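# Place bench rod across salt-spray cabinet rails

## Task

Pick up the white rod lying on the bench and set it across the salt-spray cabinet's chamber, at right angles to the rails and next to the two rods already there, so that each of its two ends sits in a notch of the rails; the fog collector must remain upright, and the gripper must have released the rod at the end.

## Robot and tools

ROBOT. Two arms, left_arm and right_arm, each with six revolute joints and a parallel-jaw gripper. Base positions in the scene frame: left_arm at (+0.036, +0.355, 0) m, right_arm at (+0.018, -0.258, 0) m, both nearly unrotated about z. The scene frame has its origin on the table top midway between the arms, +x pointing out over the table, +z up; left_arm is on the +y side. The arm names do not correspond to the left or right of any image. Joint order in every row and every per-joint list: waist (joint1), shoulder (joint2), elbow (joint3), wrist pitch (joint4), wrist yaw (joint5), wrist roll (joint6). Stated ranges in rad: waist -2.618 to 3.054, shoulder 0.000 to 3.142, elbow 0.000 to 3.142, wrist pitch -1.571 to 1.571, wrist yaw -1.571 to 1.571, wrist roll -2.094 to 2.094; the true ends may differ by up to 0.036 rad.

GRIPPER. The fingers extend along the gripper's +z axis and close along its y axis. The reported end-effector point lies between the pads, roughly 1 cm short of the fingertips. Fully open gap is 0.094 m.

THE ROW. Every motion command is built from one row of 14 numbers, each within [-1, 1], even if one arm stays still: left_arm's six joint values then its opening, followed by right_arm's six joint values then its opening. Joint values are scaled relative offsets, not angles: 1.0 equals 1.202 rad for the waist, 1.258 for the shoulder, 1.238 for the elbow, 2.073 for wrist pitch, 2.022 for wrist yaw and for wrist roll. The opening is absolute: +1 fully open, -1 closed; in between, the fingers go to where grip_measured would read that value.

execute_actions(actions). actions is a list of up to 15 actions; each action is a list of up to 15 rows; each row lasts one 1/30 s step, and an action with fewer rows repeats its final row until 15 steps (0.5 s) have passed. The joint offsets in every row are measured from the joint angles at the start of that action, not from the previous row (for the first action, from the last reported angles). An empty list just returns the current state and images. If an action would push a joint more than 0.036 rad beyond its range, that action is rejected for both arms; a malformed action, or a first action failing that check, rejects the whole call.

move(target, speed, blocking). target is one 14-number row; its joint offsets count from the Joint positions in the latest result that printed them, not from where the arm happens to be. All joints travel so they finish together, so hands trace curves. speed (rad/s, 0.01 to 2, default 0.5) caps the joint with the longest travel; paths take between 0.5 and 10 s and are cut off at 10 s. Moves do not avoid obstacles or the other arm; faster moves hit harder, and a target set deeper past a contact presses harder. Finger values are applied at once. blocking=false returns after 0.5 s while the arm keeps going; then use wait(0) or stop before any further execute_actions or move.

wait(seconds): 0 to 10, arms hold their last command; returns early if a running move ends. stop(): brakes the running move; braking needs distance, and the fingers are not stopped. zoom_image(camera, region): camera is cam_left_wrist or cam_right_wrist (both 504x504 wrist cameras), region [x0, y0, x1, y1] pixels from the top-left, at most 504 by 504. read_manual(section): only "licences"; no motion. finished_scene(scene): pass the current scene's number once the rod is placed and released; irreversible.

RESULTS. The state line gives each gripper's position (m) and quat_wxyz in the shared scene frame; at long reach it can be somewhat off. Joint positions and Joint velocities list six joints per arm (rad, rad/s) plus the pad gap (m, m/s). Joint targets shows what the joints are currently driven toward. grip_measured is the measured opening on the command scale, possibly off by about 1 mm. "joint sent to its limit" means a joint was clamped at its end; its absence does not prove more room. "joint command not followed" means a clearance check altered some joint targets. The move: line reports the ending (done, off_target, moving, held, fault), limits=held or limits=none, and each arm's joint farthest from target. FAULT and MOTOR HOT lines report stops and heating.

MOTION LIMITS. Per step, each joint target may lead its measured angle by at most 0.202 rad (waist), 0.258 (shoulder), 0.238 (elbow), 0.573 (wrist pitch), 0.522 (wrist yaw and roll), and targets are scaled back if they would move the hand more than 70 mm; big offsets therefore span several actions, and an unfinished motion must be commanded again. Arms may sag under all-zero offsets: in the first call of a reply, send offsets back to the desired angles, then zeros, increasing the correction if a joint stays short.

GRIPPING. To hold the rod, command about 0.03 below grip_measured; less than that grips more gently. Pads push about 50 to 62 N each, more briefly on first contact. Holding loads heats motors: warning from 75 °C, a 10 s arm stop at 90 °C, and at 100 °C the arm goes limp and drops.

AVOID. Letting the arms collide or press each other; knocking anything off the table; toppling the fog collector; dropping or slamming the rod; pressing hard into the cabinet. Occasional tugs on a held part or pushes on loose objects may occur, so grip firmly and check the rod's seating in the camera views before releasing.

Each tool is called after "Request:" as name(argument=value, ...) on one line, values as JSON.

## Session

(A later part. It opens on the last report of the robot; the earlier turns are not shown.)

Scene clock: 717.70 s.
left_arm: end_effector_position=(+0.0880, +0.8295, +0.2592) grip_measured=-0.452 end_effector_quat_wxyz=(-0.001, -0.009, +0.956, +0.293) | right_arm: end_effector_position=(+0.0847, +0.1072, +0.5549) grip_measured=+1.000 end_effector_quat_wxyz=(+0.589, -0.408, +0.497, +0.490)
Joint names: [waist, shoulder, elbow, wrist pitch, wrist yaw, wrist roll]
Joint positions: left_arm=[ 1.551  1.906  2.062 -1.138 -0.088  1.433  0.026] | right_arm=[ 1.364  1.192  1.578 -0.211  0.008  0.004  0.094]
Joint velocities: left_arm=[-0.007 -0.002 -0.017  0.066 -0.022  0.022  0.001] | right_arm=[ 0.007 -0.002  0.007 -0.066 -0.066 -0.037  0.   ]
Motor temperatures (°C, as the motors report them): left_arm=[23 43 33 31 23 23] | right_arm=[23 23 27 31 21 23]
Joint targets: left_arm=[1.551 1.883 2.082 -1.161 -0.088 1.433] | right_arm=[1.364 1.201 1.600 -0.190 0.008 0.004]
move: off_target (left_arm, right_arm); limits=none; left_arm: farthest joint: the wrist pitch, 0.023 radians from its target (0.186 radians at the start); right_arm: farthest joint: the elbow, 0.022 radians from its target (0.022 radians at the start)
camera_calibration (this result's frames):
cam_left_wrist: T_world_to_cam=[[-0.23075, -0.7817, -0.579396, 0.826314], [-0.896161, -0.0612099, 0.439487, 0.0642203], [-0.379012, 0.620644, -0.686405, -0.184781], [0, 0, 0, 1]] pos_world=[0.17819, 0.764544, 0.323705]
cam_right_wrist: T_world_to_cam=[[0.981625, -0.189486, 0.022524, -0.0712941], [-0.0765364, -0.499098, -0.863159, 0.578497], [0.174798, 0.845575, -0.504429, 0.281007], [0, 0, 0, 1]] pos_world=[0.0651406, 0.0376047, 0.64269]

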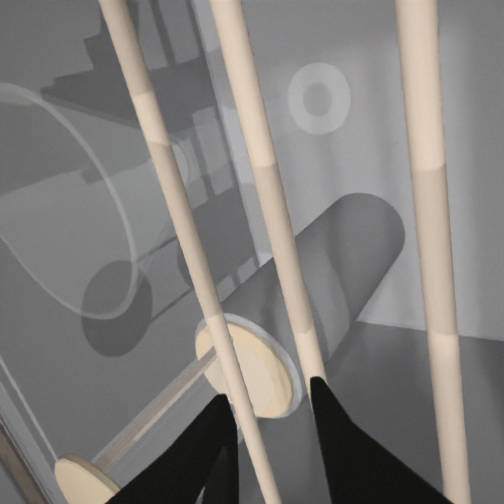

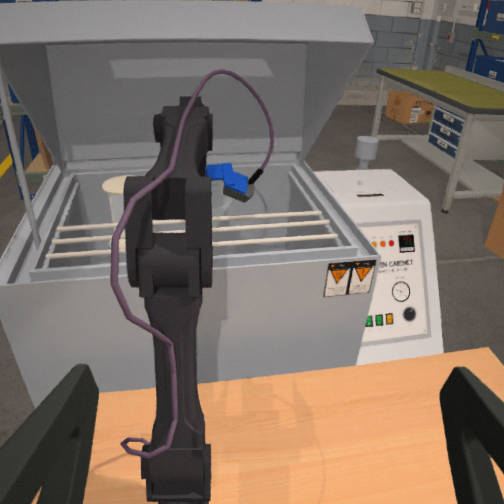

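Request:
zoom_image(camera="cam_right_wrist", region=[305, 200, 350, 245])

Request:
zoom_image(camera="cam_right_wrist", region=[35, 220, 80, 265])

Region (305, 200, 350, 245) of cam_right_wrist's 504x504 image, scaled by 11.200, with more detail than that image has.

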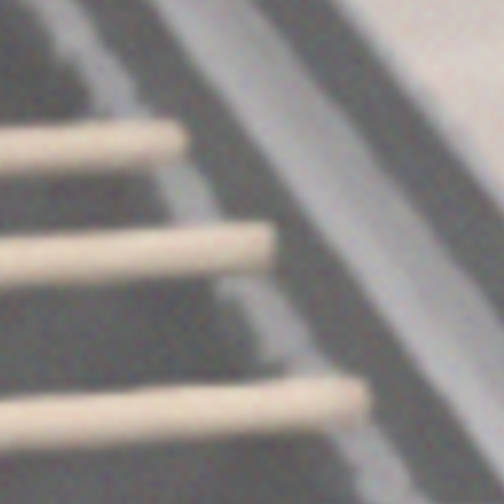

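Region (35, 220, 80, 265) of cam_right_wrist's 504x504 image, scaled by 11.200, with more detail than that image has.

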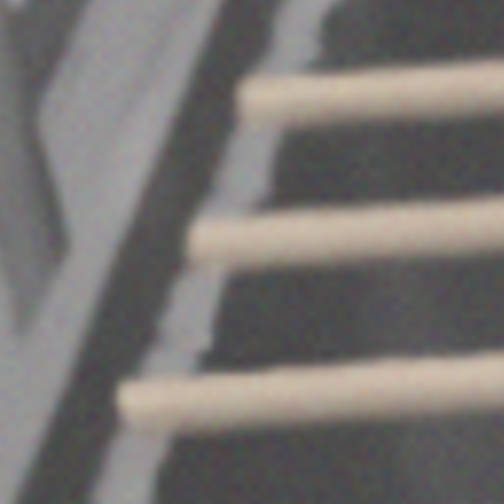

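Request:
move(target=[-0.38,-0.018,0.03,-0.011,0,0,-0.45,0,0.007,0.018,0.01,0,0,1], speed=0.4)

Scene clock: 757.20 s.
left_arm: end_effector_position=(+0.2932, +0.7585, +0.2646) grip_measured=-0.452 end_effector_quat_wxyz=(+0.067, +0.207, +0.931, +0.292) | right_arm: end_effector_position=(+0.0847, +0.1072, +0.5549) grip_measured=+1.000 end_effector_quat_wxyz=(+0.589, -0.408, +0.497, +0.490)
Joint names: [waist, shoulder, elbow, wrist pitch, wrist yaw, wrist roll]
Joint positions: left_arm=[ 1.092  1.906  2.077 -1.139 -0.092  1.433  0.026] | right_arm=[ 1.364  1.192  1.578 -0.211  0.008  0.004  0.094]
Joint velocities: left_arm=[-0.002 -0.002 -0.002 -0.095 -0.051 -0.022  0.001] | right_arm=[-0.022  0.002 -0.002 -0.037  0.007 -0.022  0.   ]
Motor temperatures (°C, as the motors report them): left_arm=[23 45 34 30 22 23] | right_arm=[23 23 27 31 21 23]
Joint targets: left_arm=[1.095 1.883 2.099 -1.160 -0.088 1.433] | right_arm=[1.364 1.201 1.600 -0.190 0.008 0.004]
move: off_target (left_arm, right_arm); limits=none; left_arm: farthest joint: the shoulder, 0.022 radians from its target (0.022 radians at the start); right_arm: farthest joint: the elbow, 0.022 radians from its target (0.022 radians at the start)
camera_calibration (this result's frames):
cam_left_wrist: T_world_to_cam=[[-0.549311, -0.591719, -0.590022, 0.77338], [-0.833266, 0.334939, 0.439868, -0.0776411], [-0.0626566, 0.733269, -0.677045, -0.239858], [0, 0, 0, 1]] pos_world=[0.345101, 0.65951, 0.328068]
cam_right_wrist: T_world_to_cam=[[0.981625, -0.189486, 0.022524, -0.0712941], [-0.0765364, -0.499098, -0.863159, 0.578497], [0.174798, 0.845575, -0.504429, 0.281007], [0, 0, 0, 1]] pos_world=[0.0651406, 0.0376047, 0.64269]

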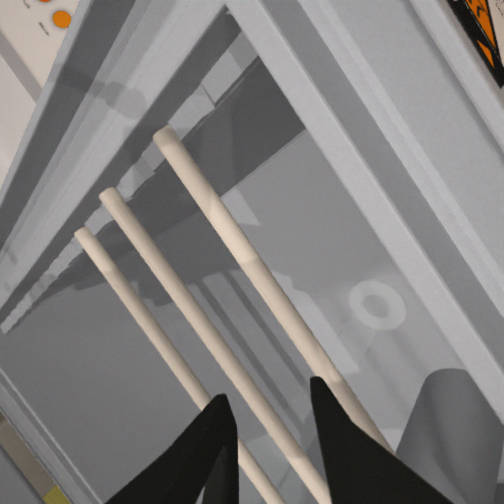

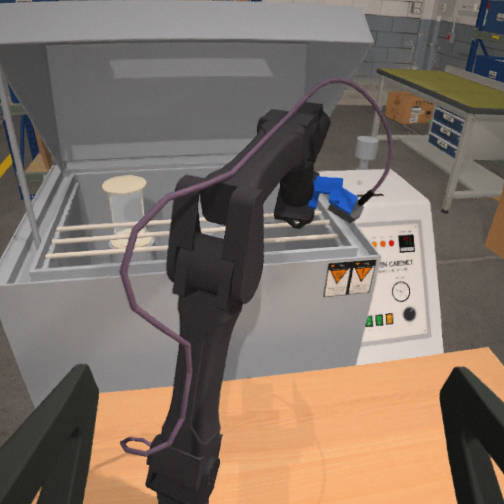

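Request:
zoom_image(camera="cam_left_wrist", region=[40, 80, 240, 280])

Region (40, 80, 240, 280) of cam_left_wrist's 504x504 image, scaled by 2.520, with more detail than that image has.

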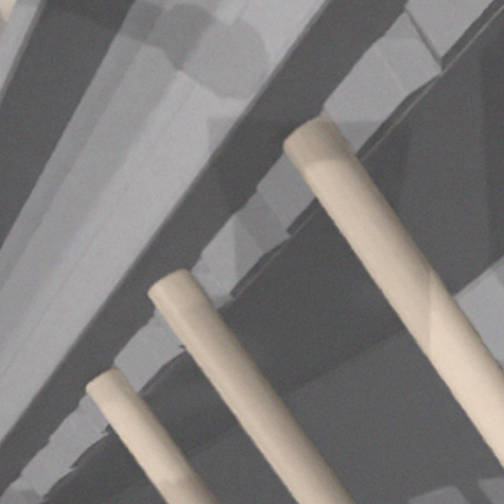

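Request:
zoom_image(camera="cam_left_wrist", region=[65, 150, 165, 250])

Request:
zoom_image(camera="cam_left_wrist", region=[100, 90, 220, 210])

Region (65, 150, 165, 250) of cam_left_wrist's 504x504 image, scaled by 5.040, with more detail than that image has.

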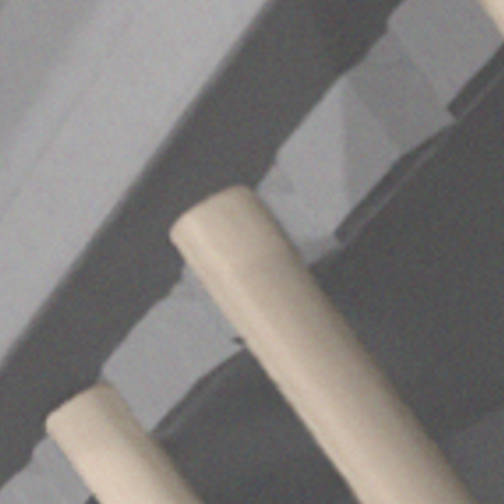

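Region (100, 90, 220, 210) of cam_left_wrist's 504x504 image, scaled by 4.200, with more detail than that image has.

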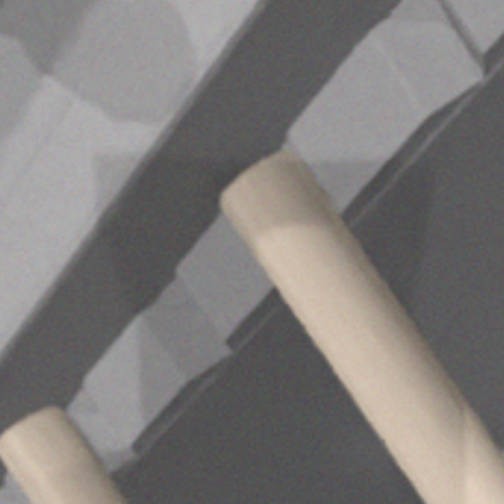

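Request:
move(target=[0.219,-0.045,-0.161,0.117,0,-0.087,-0.45,0,0.007,0.018,0.01,0,0,1], speed=0.3)

Scene clock: 855.70 s.
left_arm: end_effector_position=(+0.1859, +0.8326, +0.2414) grip_measured=-0.452 end_effector_quat_wxyz=(+0.063, +0.004, +0.941, +0.332) | right_arm: end_effector_position=(+0.0847, +0.1072, +0.5549) grip_measured=+1.000 end_effector_quat_wxyz=(+0.589, -0.408, +0.497, +0.490)
Joint names: [waist, shoulder, elbow, wrist pitch, wrist yaw, wrist roll]
Joint positions: left_arm=[ 1.356  1.878  1.891 -0.9   -0.094  1.271  0.026] | right_arm=[ 1.364  1.192  1.578 -0.211  0.008  0.004  0.094]
Joint velocities: left_arm=[ 0.007 -0.012 -0.002 -0.022 -0.022  0.051  0.   ] | right_arm=[ 0.007 -0.002  0.027 -0.066 -0.037  0.007  0.   ]
Motor temperatures (°C, as the motors report them): left_arm=[23 47 35 30 22 23] | right_arm=[23 23 27 31 21 23]
Joint targets: left_arm=[1.355 1.849 1.877 -0.896 -0.092 1.257] | right_arm=[1.364 1.201 1.600 -0.190 0.008 0.004]
move: off_target (left_arm, right_arm); limits=none; left_arm: farthest joint: the shoulder, 0.029 radians from its target (0.056 radians at the start); right_arm: farthest joint: the elbow, 0.022 radians from its target (0.022 radians at the start)
camera_calibration (this result's frames):
cam_left_wrist: T_world_to_cam=[[-0.205941, -0.715633, -0.667426, 0.802682], [-0.943184, -0.0365817, 0.330252, 0.174614], [-0.260755, 0.697518, -0.66744, -0.252333], [0, 0, 0, 1]] pos_world=[0.264201, 0.75682, 0.309648]
cam_right_wrist: T_world_to_cam=[[0.981625, -0.189486, 0.022524, -0.0712941], [-0.0765364, -0.499098, -0.863159, 0.578497], [0.174798, 0.845575, -0.504429, 0.281007], [0, 0, 0, 1]] pos_world=[0.0651406, 0.0376047, 0.64269]

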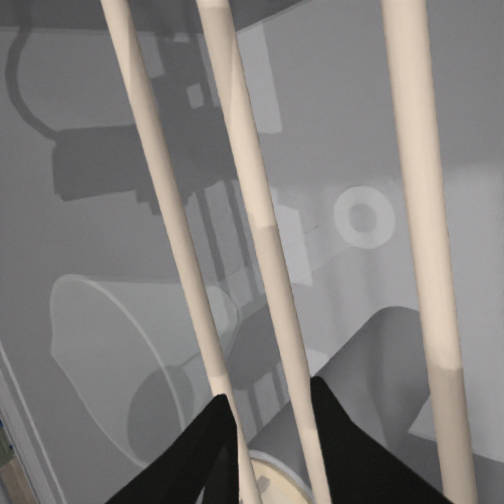

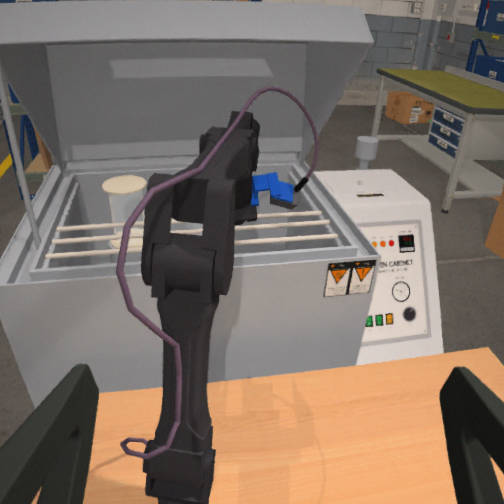

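Request:
move(target=[0,0.042,-0.041,0.049,0,-0.004,-0.45,0,0.007,0.018,0.01,0,0,1], speed=0.12)

Scene clock: 873.70 s.
left_arm: end_effector_position=(+0.1917, +0.8491, +0.2221) grip_measured=-0.452 end_effector_quat_wxyz=(+0.066, +0.003, +0.938, +0.340) | right_arm: end_effector_position=(+0.0847, +0.1072, +0.5549) grip_measured=+1.000 end_effector_quat_wxyz=(+0.589, -0.408, +0.497, +0.490)
Joint names: [waist, shoulder, elbow, wrist pitch, wrist yaw, wrist roll]
Joint positions: left_arm=[ 1.356  1.916  1.852 -0.803 -0.094  1.271  0.026] | right_arm=[ 1.364  1.192  1.578 -0.211  0.008  0.004  0.094]
Joint velocities: left_arm=[ 0.002  0.007 -0.002 -0.007  0.037  0.007 -0.001] | right_arm=[-0.022 -0.012 -0.007 -0.037  0.007  0.007  0.   ]
Motor temperatures (°C, as the motors report them): left_arm=[23 47 34 31 22 23] | right_arm=[23 23 27 31 21 23]
Joint targets: left_arm=[1.356 1.931 1.841 -0.799 -0.094 1.263] | right_arm=[1.364 1.201 1.600 -0.190 0.008 0.004]
move: off_target (right_arm); limits=none; left_arm: farthest joint: the shoulder, 0.015 radians from its target (0.053 radians at the start); right_arm: farthest joint: the elbow, 0.022 radians from its target (0.022 radians at the start)
camera_calibration (this result's frames):
cam_left_wrist: T_world_to_cam=[[-0.201186, -0.703353, -0.681776, 0.79459], [-0.945374, -0.0428333, 0.323161, 0.194391], [-0.256499, 0.709549, -0.656315, -0.288672], [0, 0, 0, 1]] pos_world=[0.269589, 0.772031, 0.289453]
cam_right_wrist: T_world_to_cam=[[0.981625, -0.189486, 0.022524, -0.0712941], [-0.0765364, -0.499098, -0.863159, 0.578497], [0.174798, 0.845575, -0.504429, 0.281007], [0, 0, 0, 1]] pos_world=[0.0651406, 0.0376047, 0.64269]

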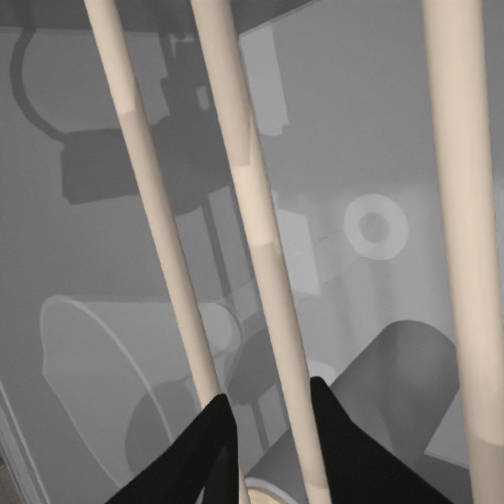

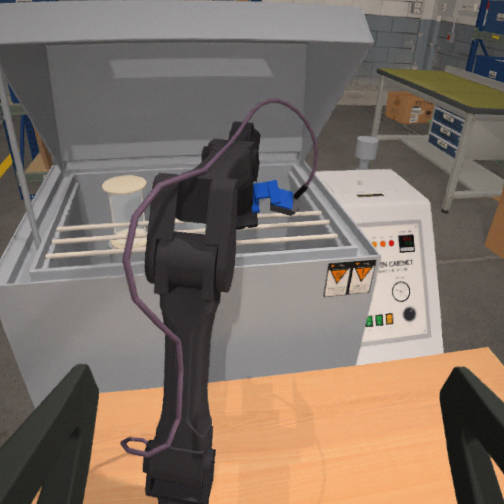

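Request:
zoom_image(camera="cam_left_wrist", region=[180, 200, 400, 420])

Region (180, 200, 400, 420) of cam_left_wrist's 504x504 image, scaled by 2.291, with more detail than that image has.

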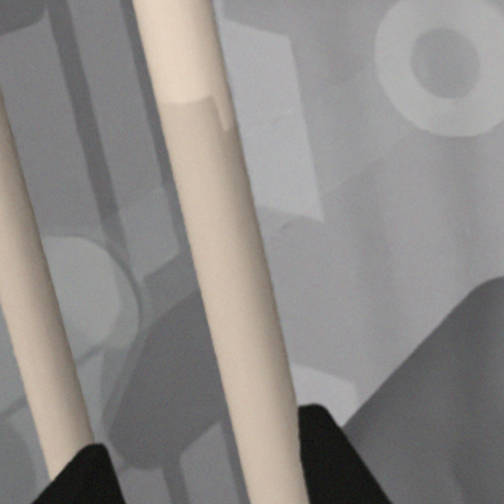

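Request:
move(target=[0,0.003,-0.0497,0.0285,0,-0.004,-0.45,0,0.007,0.018,0.01,0,0,1], speed=0.1)

Request:
zoom_image(camera="cam_left_wrist", region=[180, 280, 400, 500])

Scene clock: 909.03 s.
left_arm: end_effector_position=(+0.1927, +0.8519, +0.2109) grip_measured=-0.452 end_effector_quat_wxyz=(+0.067, +0.003, +0.937, +0.343) | right_arm: end_effector_position=(+0.0847, +0.1072, +0.5549) grip_measured=+1.000 end_effector_quat_wxyz=(+0.589, -0.408, +0.497, +0.490)
Joint names: [waist, shoulder, elbow, wrist pitch, wrist yaw, wrist roll]
Joint positions: left_arm=[ 1.356  1.916  1.803 -0.748 -0.094  1.271  0.026] | right_arm=[ 1.364  1.192  1.578 -0.211  0.008  0.004  0.094]
Joint velocities: left_arm=[-0.007 -0.002 -0.007  0.007 -0.125 -0.051 -0.001] | right_arm=[-0.017  0.007 -0.012  0.007  0.051 -0.081  0.   ]
Motor temperatures (°C, as the motors report them): left_arm=[23 44 33 32 22 23] | right_arm=[23 23 27 31 21 23]
Joint targets: left_arm=[1.356 1.920 1.790 -0.744 -0.094 1.263] | right_arm=[1.364 1.201 1.600 -0.190 0.008 0.004]
move: off_target (right_arm); limits=none; left_arm: farthest joint: the elbow, 0.012 radians from its target (0.061 radians at the start); right_arm: farthest joint: the elbow, 0.022 radians from its target (0.022 radians at the start)
camera_calibration (this result's frames):
cam_left_wrist: T_world_to_cam=[[-0.199792, -0.699418, -0.686219, 0.78647], [-0.946031, -0.0446861, 0.320981, 0.201244], [-0.255165, 0.713314, -0.652743, -0.301991], [0, 0, 0, 1]] pos_world=[0.270456, 0.774479, 0.277973]
cam_right_wrist: T_world_to_cam=[[0.981625, -0.189486, 0.022524, -0.0712941], [-0.0765364, -0.499098, -0.863159, 0.578497], [0.174798, 0.845575, -0.504429, 0.281007], [0, 0, 0, 1]] pos_world=[0.0651406, 0.0376047, 0.64269]

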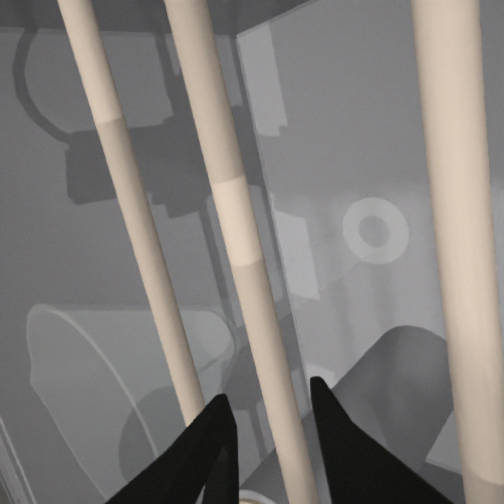

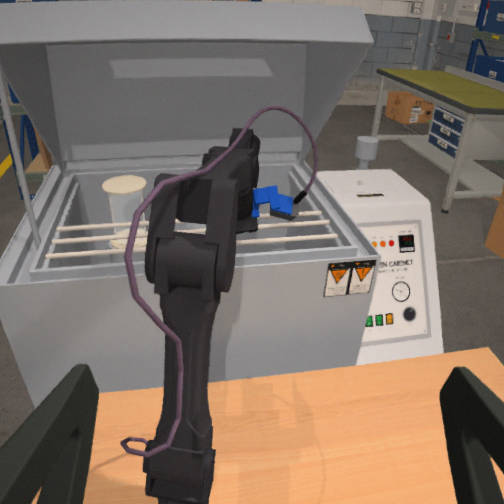

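Region (180, 280, 400, 500) of cam_left_wrist's 504x504 image, scaled by 2.291, with more detail than that image has.

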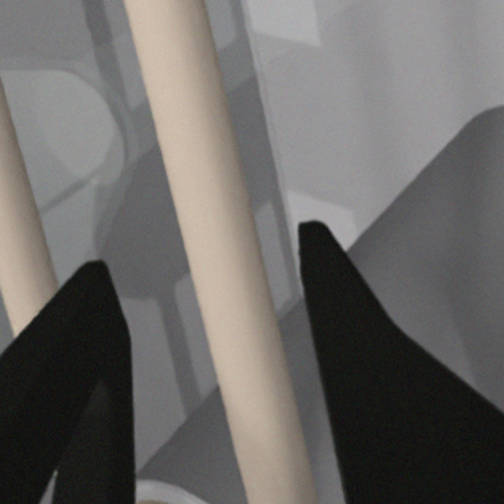

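Request:
move(target=[0,0.030,-0.029,0.0246,0,-0.004,-0.45,0,0.007,0.018,0.01,0,0,1], speed=0.06)

Request:
zoom_image(camera="cam_left_wrist", region=[180, 280, 400, 500])

Request:
zoom_image(camera="cam_right_wrist", region=[305, 200, 350, 245])

Scene clock: 927.17 s.
left_arm: end_effector_position=(+0.1950, +0.8581, +0.1965) grip_measured=-0.452 end_effector_quat_wxyz=(+0.067, +0.003, +0.937, +0.342) | right_arm: end_effector_position=(+0.0847, +0.1072, +0.5549) grip_measured=+1.000 end_effector_quat_wxyz=(+0.589, -0.408, +0.497, +0.490)
Joint names: [waist, shoulder, elbow, wrist pitch, wrist yaw, wrist roll]
Joint positions: left_arm=[ 1.356  1.939  1.778 -0.702 -0.094  1.271  0.026] | right_arm=[ 1.364  1.192  1.578 -0.211  0.008  0.004  0.094]
Joint velocities: left_arm=[ 0.007 -0.007 -0.007 -0.037  0.037  0.007 -0.   ] | right_arm=[ 0.002  0.002  0.007  0.037 -0.007 -0.022  0.   ]
Motor temperatures (°C, as the motors report them): left_arm=[23 45 33 32 22 23] | right_arm=[23 23 27 31 21 23]
Joint targets: left_arm=[1.356 1.954 1.767 -0.697 -0.094 1.263] | right_arm=[1.364 1.201 1.600 -0.190 0.008 0.004]
move: off_target (right_arm); limits=none; left_arm: farthest joint: the shoulder, 0.015 radians from its target (0.038 radians at the start); right_arm: farthest joint: the elbow, 0.022 radians from its target (0.022 radians at the start)
camera_calibration (this result's frames):
cam_left_wrist: T_world_to_cam=[[-0.200141, -0.700405, -0.685111, 0.78208], [-0.945867, -0.0442241, 0.321527, 0.207706], [-0.255498, 0.712375, -0.653639, -0.314239], [0, 0, 0, 1]] pos_world=[0.272701, 0.780814, 0.26363]
cam_right_wrist: T_world_to_cam=[[0.981625, -0.189486, 0.022524, -0.0712941], [-0.0765364, -0.499098, -0.863159, 0.578497], [0.174798, 0.845575, -0.504429, 0.281007], [0, 0, 0, 1]] pos_world=[0.0651406, 0.0376047, 0.64269]

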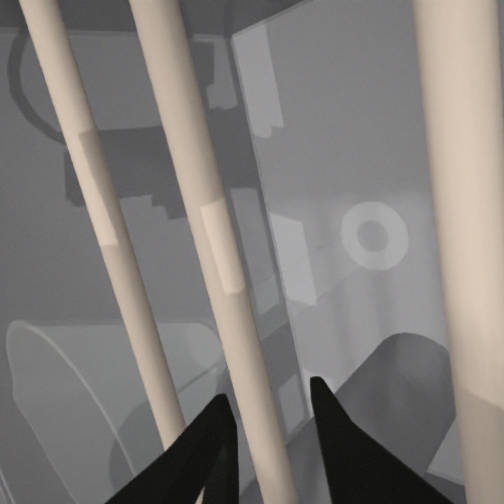

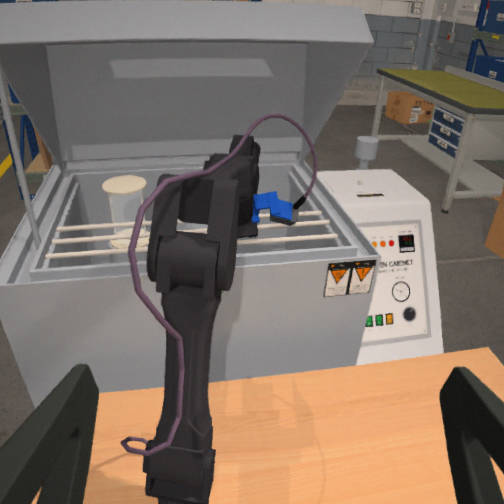

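Region (180, 280, 400, 500) of cam_left_wrist's 504x504 image, scaled by 2.291, with more detail than that image has.

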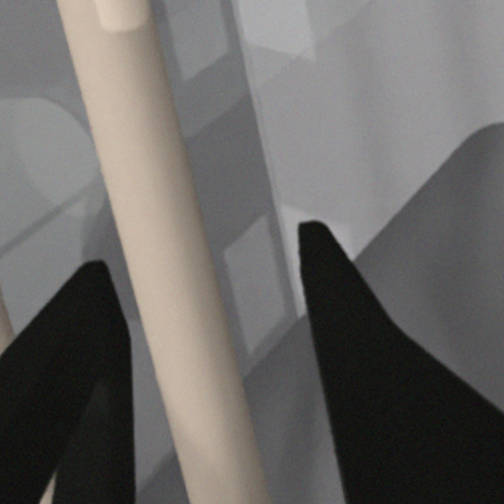

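Region (305, 200, 350, 245) of cam_right_wrist's 504x504 image, scaled by 11.200, with more detail than that image has.

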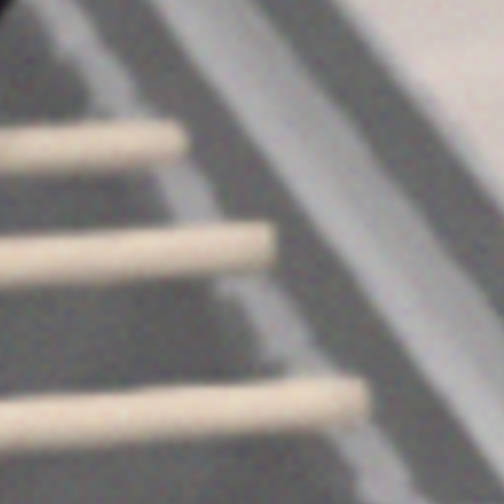

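Request:
execute_actions(actions=[[[0,0.012,-0.009,0.002,0,-0.004,-0.46,0,0.007,0.018,0.01,0,0,1],[0,0.012,-0.009,0.002,0,-0.004,-0.47,0,0.007,0.018,0.01,0,0,1],[0,0.012,-0.009,0.002,0,-0.004,-0.48,0,0.007,0.018,0.01,0,0,1],[0,0.012,-0.009,0.002,0,-0.004,-0.49,0,0.007,0.018,0.01,0,0,1],[0,0.012,-0.009,0.002,0,-0.004,-0.50,0,0.007,0.018,0.01,0,0,1],[0,0.012,-0.009,0.002,0,-0.004,-0.51,0,0.007,0.018,0.01,0,0,1],[0,0.012,-0.009,0.002,0,-0.004,-0.52,0,0.007,0.018,0.01,0,0,1],[0,0.012,-0.009,0.002,0,-0.004,-0.53,0,0.007,0.018,0.01,0,0,1],[0,0.012,-0.009,0.002,0,-0.004,-0.54,0,0.007,0.018,0.01,0,0,1],[0,0.012,-0.009,0.002,0,-0.004,-0.55,0,0.007,0.018,0.01,0,0,1],[0,0.012,-0.009,0.002,0,-0.004,-0.56,0,0.007,0.018,0.01,0,0,1],[0,0.012,-0.009,0.002,0,-0.004,-0.57,0,0.007,0.018,0.01,0,0,1],[0,0.012,-0.009,0.002,0,-0.004,-0.58,0,0.007,0.018,0.01,0,0,1],[0,0.012,-0.009,0.002,0,-0.004,-0.59,0,0.007,0.018,0.01,0,0,1],[0,0.012,-0.009,0.002,0,-0.004,-0.60,0,0.007,0.018,0.01,0,0,1]]])

Request:
zoom_image(camera="cam_left_wrist", region=[180, 280, 400, 500])

Request:
zoom_image(camera="cam_right_wrist", region=[305, 200, 350, 245])

Scene clock: 942.70 s.
left_arm: end_effector_position=(+0.1950, +0.8582, +0.1966) grip_measured=-0.593 end_effector_quat_wxyz=(+0.067, +0.003, +0.937, +0.343) | right_arm: end_effector_position=(+0.0847, +0.1072, +0.5549) grip_measured=+1.000 end_effector_quat_wxyz=(+0.589, -0.408, +0.497, +0.490)
Joint names: [waist, shoulder, elbow, wrist pitch, wrist yaw, wrist roll]
Joint positions: left_arm=[ 1.356  1.939  1.778 -0.701 -0.094  1.271  0.019] | right_arm=[ 1.364  1.192  1.578 -0.211  0.008  0.004  0.094]
Joint velocities: left_arm=[-0.002 -0.002  0.002  0.007 -0.022  0.007 -0.01 ] | right_arm=[-0.017 -0.007 -0.012 -0.007 -0.051 -0.037  0.   ]
Motor temperatures (°C, as the motors report them): left_arm=[23 45 33 32 22 23] | right_arm=[23 23 27 31 21 23]
Joint targets: left_arm=[1.356 1.954 1.766 -0.698 -0.094 1.263] | right_arm=[1.364 1.201 1.600 -0.190 0.008 0.004]
camera_calibration (this result's frames):
cam_left_wrist: T_world_to_cam=[[-0.200054, -0.700158, -0.685388, 0.782], [-0.945908, -0.0443397, 0.321391, 0.207846], [-0.255414, 0.71261, -0.653415, -0.314503], [0, 0, 0, 1]] pos_world=[0.272717, 0.780857, 0.263673]
cam_right_wrist: T_world_to_cam=[[0.981625, -0.189486, 0.022524, -0.0712941], [-0.0765364, -0.499098, -0.863159, 0.578497], [0.174798, 0.845575, -0.504429, 0.281007], [0, 0, 0, 1]] pos_world=[0.0651406, 0.0376047, 0.64269]

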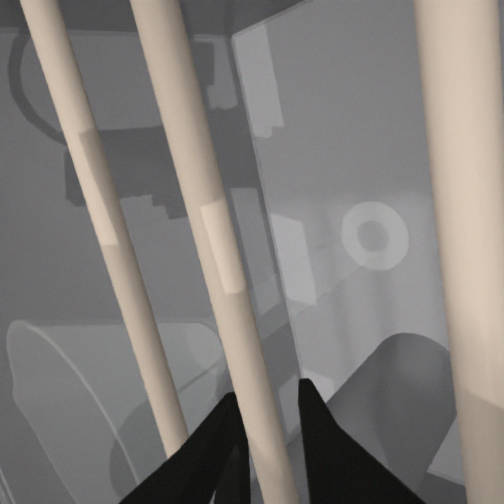

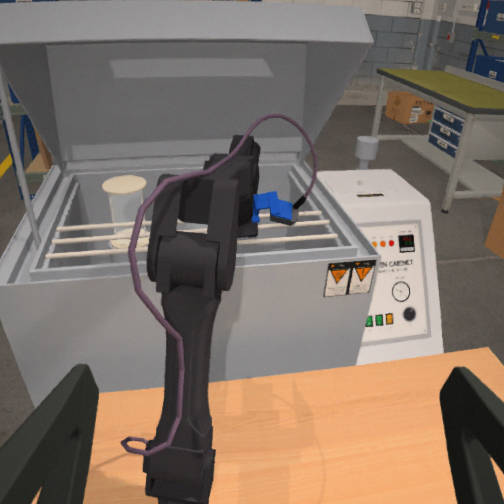

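Region (180, 280, 400, 500) of cam_left_wrist's 504x504 image, scaled by 2.291, with more detail than that image has.

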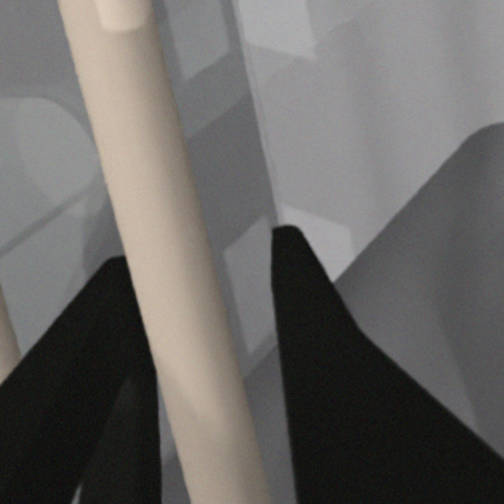

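Region (305, 200, 350, 245) of cam_right_wrist's 504x504 image, scaled by 11.200, with more detail than that image has.

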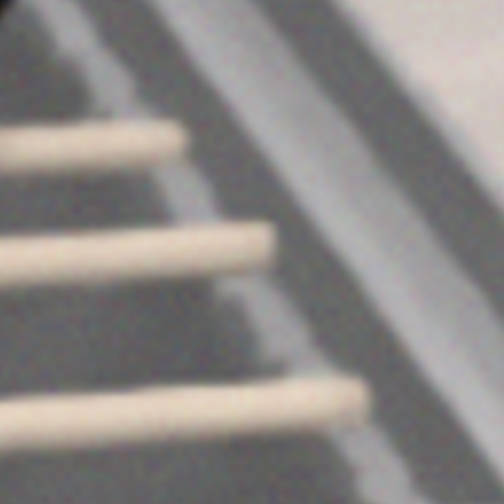

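Request:
execute_actions(actions=[[[0,0.012,-0.009,0.002,0,-0.004,-0.60,0,0.007,0.018,0.01,0,0,1],[0,0.012,-0.009,0.002,0,-0.004,-0.605,0,0.007,0.018,0.01,0,0,1],[0,0.012,-0.009,0.002,0,-0.004,-0.61,0,0.007,0.018,0.01,0,0,1],[0,0.012,-0.009,0.002,0,-0.004,-0.615,0,0.007,0.018,0.01,0,0,1],[0,0.012,-0.009,0.002,0,-0.004,-0.62,0,0.007,0.018,0.01,0,0,1],[0,0.012,-0.009,0.002,0,-0.004,-0.625,0,0.007,0.018,0.01,0,0,1],[0,0.012,-0.009,0.002,0,-0.004,-0.63,0,0.007,0.018,0.01,0,0,1],[0,0.012,-0.009,0.002,0,-0.004,-0.635,0,0.007,0.018,0.01,0,0,1],[0,0.012,-0.009,0.002,0,-0.004,-0.64,0,0.007,0.018,0.01,0,0,1],[0,0.012,-0.009,0.002,0,-0.004,-0.645,0,0.007,0.018,0.01,0,0,1],[0,0.012,-0.009,0.002,0,-0.004,-0.65,0,0.007,0.018,0.01,0,0,1],[0,0.012,-0.009,0.002,0,-0.004,-0.655,0,0.007,0.018,0.01,0,0,1],[0,0.012,-0.009,0.002,0,-0.004,-0.66,0,0.007,0.018,0.01,0,0,1],[0,0.012,-0.009,0.002,0,-0.004,-0.665,0,0.007,0.018,0.01,0,0,1],[0,0.012,-0.009,0.002,0,-0.004,-0.67,0,0.007,0.018,0.01,0,0,1]]])

Request:
zoom_image(camera="cam_left_wrist", region=[180, 280, 400, 500])

Request:
zoom_image(camera="cam_right_wrist", region=[305, 200, 350, 245])

Scene clock: 952.53 s.
left_arm: end_effector_position=(+0.1950, +0.8583, +0.1966) grip_measured=-0.665 end_effector_quat_wxyz=(+0.067, +0.003, +0.937, +0.343) | right_arm: end_effector_position=(+0.0847, +0.1072, +0.5549) grip_measured=+1.000 end_effector_quat_wxyz=(+0.589, -0.408, +0.497, +0.490)
Joint names: [waist, shoulder, elbow, wrist pitch, wrist yaw, wrist roll]
Joint positions: left_arm=[ 1.356  1.939  1.778 -0.701 -0.094  1.271  0.016] | right_arm=[ 1.364  1.192  1.578 -0.211  0.008  0.004  0.094]
Joint velocities: left_arm=[-0.002 -0.002 -0.002  0.037 -0.007 -0.022 -0.007] | right_arm=[ 0.002 -0.037  0.007  0.037 -0.066  0.007  0.   ]
Motor temperatures (°C, as the motors report them): left_arm=[23 45 33 32 22 23] | right_arm=[23 23 27 31 21 23]
Joint targets: left_arm=[1.356 1.954 1.766 -0.697 -0.094 1.263] | right_arm=[1.364 1.201 1.600 -0.190 0.008 0.004]
camera_calibration (this result's frames):
cam_left_wrist: T_world_to_cam=[[-0.199967, -0.699912, -0.685665, 0.781921], [-0.945949, -0.0444552, 0.321254, 0.207986], [-0.255331, 0.712845, -0.653191, -0.314766], [0, 0, 0, 1]] pos_world=[0.272732, 0.780901, 0.263717]
cam_right_wrist: T_world_to_cam=[[0.981625, -0.189486, 0.022524, -0.0712941], [-0.0765364, -0.499098, -0.863159, 0.578497], [0.174798, 0.845575, -0.504429, 0.281007], [0, 0, 0, 1]] pos_world=[0.0651406, 0.0376047, 0.64269]

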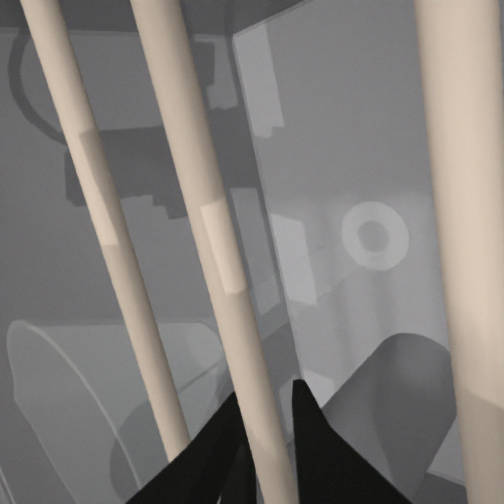

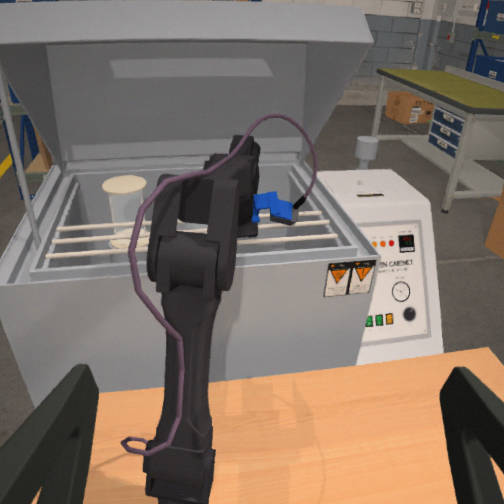

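Region (180, 280, 400, 500) of cam_left_wrist's 504x504 image, scaled by 2.291, with more detail than that image has.

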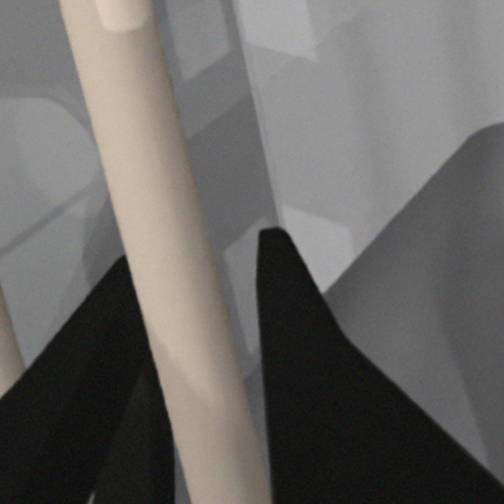

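Region (305, 200, 350, 245) of cam_right_wrist's 504x504 image, scaled by 11.200, with more detail than that image has.

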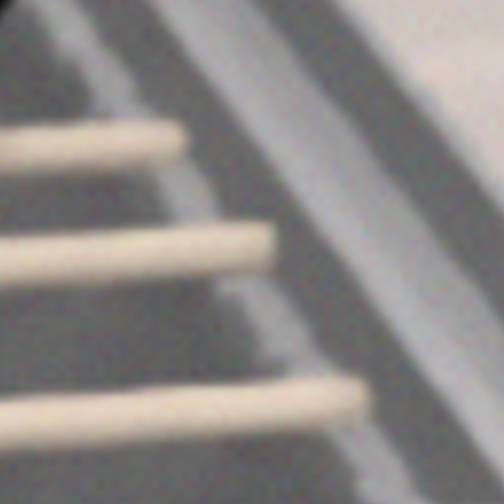

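Request:
execute_actions(actions=[[[0,0.012,-0.009,0.002,0,-0.004,-0.675,0,0.007,0.018,0.01,0,0,1],[0,0.012,-0.009,0.002,0,-0.004,-0.68,0,0.007,0.018,0.01,0,0,1],[0,0.012,-0.009,0.002,0,-0.004,-0.685,0,0.007,0.018,0.01,0,0,1],[0,0.012,-0.009,0.002,0,-0.004,-0.69,0,0.007,0.018,0.01,0,0,1],[0,0.012,-0.009,0.002,0,-0.004,-0.695,0,0.007,0.018,0.01,0,0,1],[0,0.012,-0.009,0.002,0,-0.004,-0.70,0,0.007,0.018,0.01,0,0,1],[0,0.012,-0.009,0.002,0,-0.004,-0.705,0,0.007,0.018,0.01,0,0,1],[0,0.012,-0.009,0.002,0,-0.004,-0.71,0,0.007,0.018,0.01,0,0,1],[0,0.012,-0.009,0.002,0,-0.004,-0.715,0,0.007,0.018,0.01,0,0,1],[0,0.012,-0.009,0.002,0,-0.004,-0.72,0,0.007,0.018,0.01,0,0,1],[0,0.012,-0.009,0.002,0,-0.004,-0.725,0,0.007,0.018,0.01,0,0,1],[0,0.012,-0.009,0.002,0,-0.004,-0.73,0,0.007,0.018,0.01,0,0,1],[0,0.012,-0.009,0.002,0,-0.004,-0.735,0,0.007,0.018,0.01,0,0,1],[0,0.012,-0.009,0.002,0,-0.004,-0.74,0,0.007,0.018,0.01,0,0,1],[0,0.012,-0.009,0.002,0,-0.004,-0.745,0,0.007,0.018,0.01,0,0,1]]])

Request:
zoom_image(camera="cam_left_wrist", region=[180, 280, 400, 500])

Request:
zoom_image(camera="cam_right_wrist", region=[305, 200, 350, 245])

Scene clock: 966.30 s.
left_arm: end_effector_position=(+0.1950, +0.8583, +0.1967) grip_measured=-0.740 end_effector_quat_wxyz=(+0.067, +0.003, +0.937, +0.343) | right_arm: end_effector_position=(+0.0847, +0.1072, +0.5549) grip_measured=+1.000 end_effector_quat_wxyz=(+0.589, -0.408, +0.497, +0.490)
Joint names: [waist, shoulder, elbow, wrist pitch, wrist yaw, wrist roll]
Joint positions: left_arm=[ 1.356  1.939  1.778 -0.701 -0.094  1.271  0.012] | right_arm=[ 1.364  1.192  1.578 -0.211  0.008  0.004  0.094]
Joint velocities: left_arm=[-0.002 -0.002  0.012  0.007 -0.037  0.022 -0.004] | right_arm=[ 0.002 -0.007 -0.012  0.007  0.007  0.007  0.   ]
Motor temperatures (°C, as the motors report them): left_arm=[23 45 33 33 22 23] | right_arm=[23 23 27 32 21 23]
Joint targets: left_arm=[1.356 1.954 1.766 -0.697 -0.094 1.263] | right_arm=[1.364 1.201 1.600 -0.190 0.008 0.004]
camera_calibration (this result's frames):
cam_left_wrist: T_world_to_cam=[[-0.199879, -0.699665, -0.685942, 0.781841], [-0.94599, -0.0445707, 0.321118, 0.208126], [-0.255248, 0.713079, -0.652967, -0.31503], [0, 0, 0, 1]] pos_world=[0.272748, 0.780945, 0.26376]
cam_right_wrist: T_world_to_cam=[[0.981625, -0.189486, 0.022524, -0.0712941], [-0.0765364, -0.499098, -0.863159, 0.578497], [0.174798, 0.845575, -0.504429, 0.281007], [0, 0, 0, 1]] pos_world=[0.0651406, 0.0376047, 0.64269]

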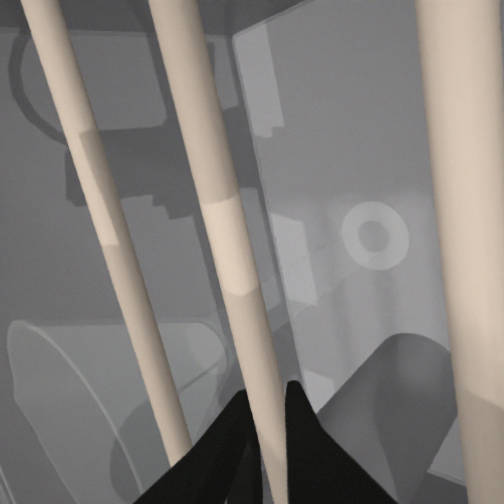

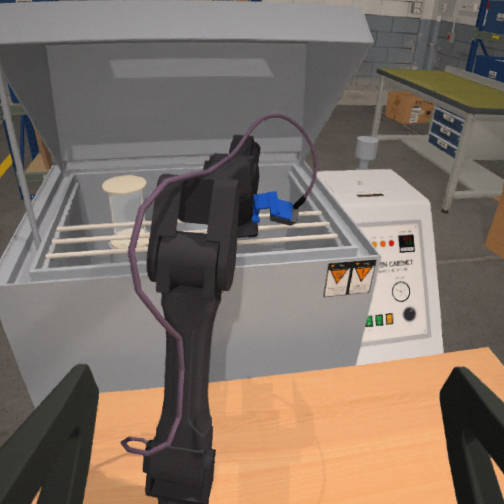

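Region (180, 280, 400, 500) of cam_left_wrist's 504x504 image, scaled by 2.291, with more detail than that image has.

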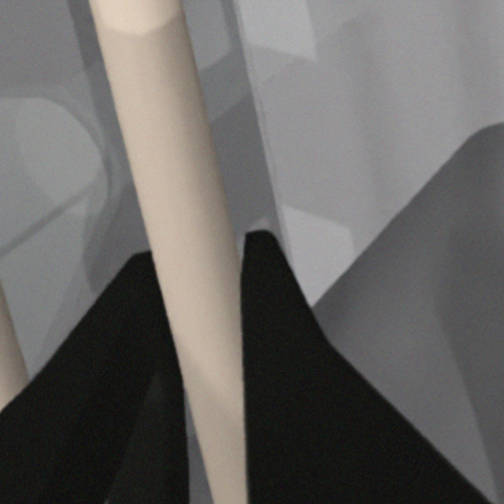

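Region (305, 200, 350, 245) of cam_right_wrist's 504x504 image, scaled by 11.200, with more detail than that image has.

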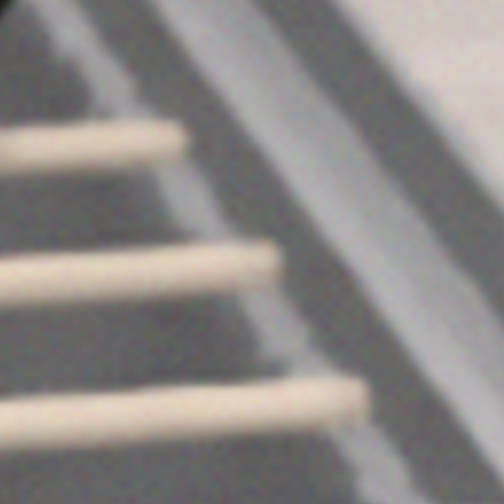

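Request:
zoom_image(camera="cam_right_wrist", region=[35, 220, 80, 265])

Region (35, 220, 80, 265) of cam_right_wrist's 504x504 image, scaled by 11.200, with more detail than that image has.

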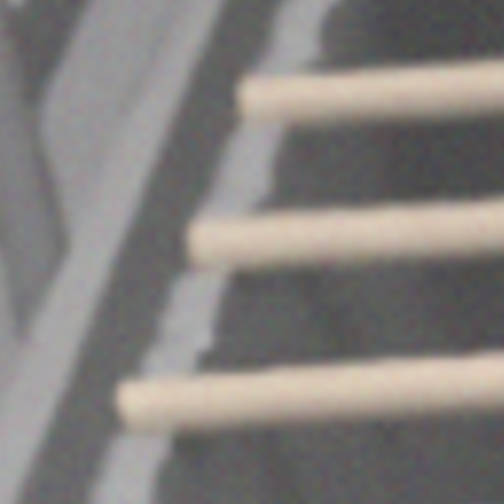

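Request:
execute_actions(actions=[[[0,0.012,-0.009,0.002,0,-0.004,-0.735,0,0.007,0.018,0.01,0,0,1],[0,0.012,-0.009,0.002,0,-0.004,-0.72,0,0.007,0.018,0.01,0,0,1],[0,0.012,-0.009,0.002,0,-0.004,-0.70,0,0.007,0.018,0.01,0,0,1],[0,0.012,-0.009,0.002,0,-0.004,-0.68,0,0.007,0.018,0.01,0,0,1],[0,0.012,-0.009,0.002,0,-0.004,-0.66,0,0.007,0.018,0.01,0,0,1],[0,0.012,-0.009,0.002,0,-0.004,-0.64,0,0.007,0.018,0.01,0,0,1],[0,0.012,-0.009,0.002,0,-0.004,-0.62,0,0.007,0.018,0.01,0,0,1],[0,0.012,-0.009,0.002,0,-0.004,-0.60,0,0.007,0.018,0.01,0,0,1],[0,0.012,-0.009,0.002,0,-0.004,-0.58,0,0.007,0.018,0.01,0,0,1],[0,0.012,-0.009,0.002,0,-0.004,-0.56,0,0.007,0.018,0.01,0,0,1],[0,0.012,-0.009,0.002,0,-0.004,-0.54,0,0.007,0.018,0.01,0,0,1],[0,0.012,-0.009,0.002,0,-0.004,-0.52,0,0.007,0.018,0.01,0,0,1],[0,0.012,-0.009,0.002,0,-0.004,-0.50,0,0.007,0.018,0.01,0,0,1],[0,0.012,-0.009,0.002,0,-0.004,-0.48,0,0.007,0.018,0.01,0,0,1],[0,0.012,-0.009,0.002,0,-0.004,-0.45,0,0.007,0.018,0.01,0,0,1]]])

Request:
zoom_image(camera="cam_left_wrist", region=[180, 280, 400, 500])

Request:
zoom_image(camera="cam_right_wrist", region=[305, 200, 350, 245])

Scene clock: 979.80 s.
left_arm: end_effector_position=(+0.1951, +0.8584, +0.1968) grip_measured=-0.466 end_effector_quat_wxyz=(+0.067, +0.003, +0.937, +0.343) | right_arm: end_effector_position=(+0.0847, +0.1072, +0.5549) grip_measured=+1.000 end_effector_quat_wxyz=(+0.589, -0.408, +0.497, +0.490)
Joint names: [waist, shoulder, elbow, wrist pitch, wrist yaw, wrist roll]
Joint positions: left_arm=[ 1.356  1.939  1.778 -0.7   -0.094  1.271  0.025] | right_arm=[ 1.364  1.192  1.578 -0.211  0.008  0.004  0.094]
Joint velocities: left_arm=[-0.002 -0.012 -0.002 -0.051 -0.007 -0.007  0.027] | right_arm=[-0.002 -0.012  0.002  0.007  0.007 -0.051  0.   ]
Motor temperatures (°C, as the motors report them): left_arm=[23 45 33 33 22 23] | right_arm=[23 23 27 32 21 23]
Joint targets: left_arm=[1.356 1.954 1.766 -0.696 -0.094 1.263] | right_arm=[1.364 1.201 1.600 -0.190 0.008 0.004]
camera_calibration (this result's frames):
cam_left_wrist: T_world_to_cam=[[-0.199792, -0.699418, -0.686219, 0.781761], [-0.946031, -0.0446861, 0.320981, 0.208266], [-0.255165, 0.713314, -0.652743, -0.315294], [0, 0, 0, 1]] pos_world=[0.272763, 0.780988, 0.263804]
cam_right_wrist: T_world_to_cam=[[0.981625, -0.189486, 0.022524, -0.0712941], [-0.0765364, -0.499098, -0.863159, 0.578497], [0.174798, 0.845575, -0.504429, 0.281007], [0, 0, 0, 1]] pos_world=[0.0651406, 0.0376047, 0.64269]

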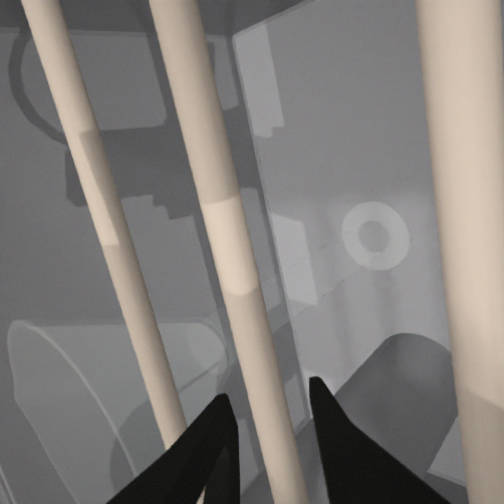

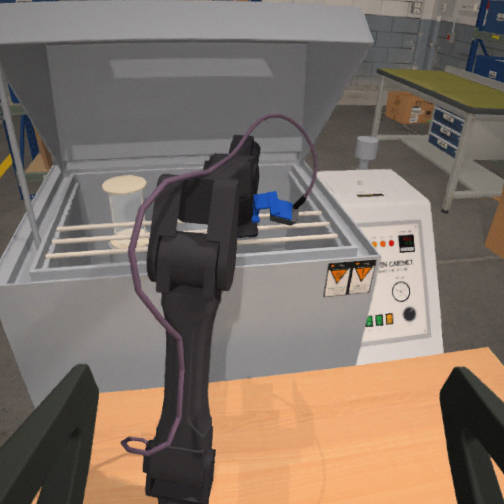

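Region (180, 280, 400, 500) of cam_left_wrist's 504x504 image, scaled by 2.291, with more detail than that image has.

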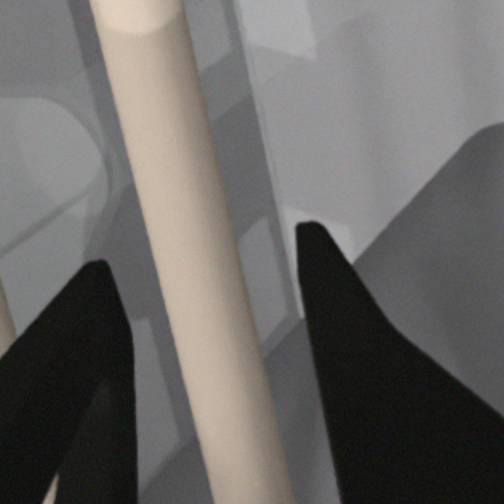

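Region (305, 200, 350, 245) of cam_right_wrist's 504x504 image, scaled by 11.200, with more detail than that image has.

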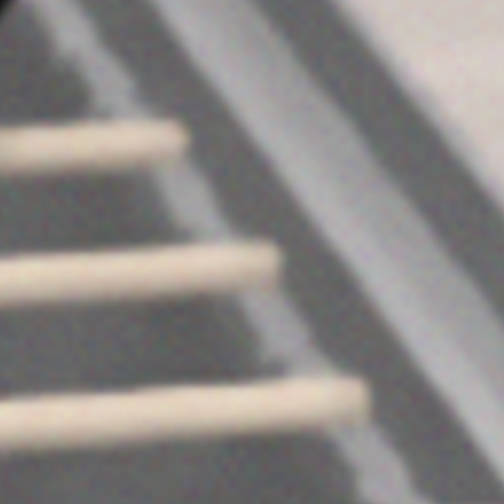

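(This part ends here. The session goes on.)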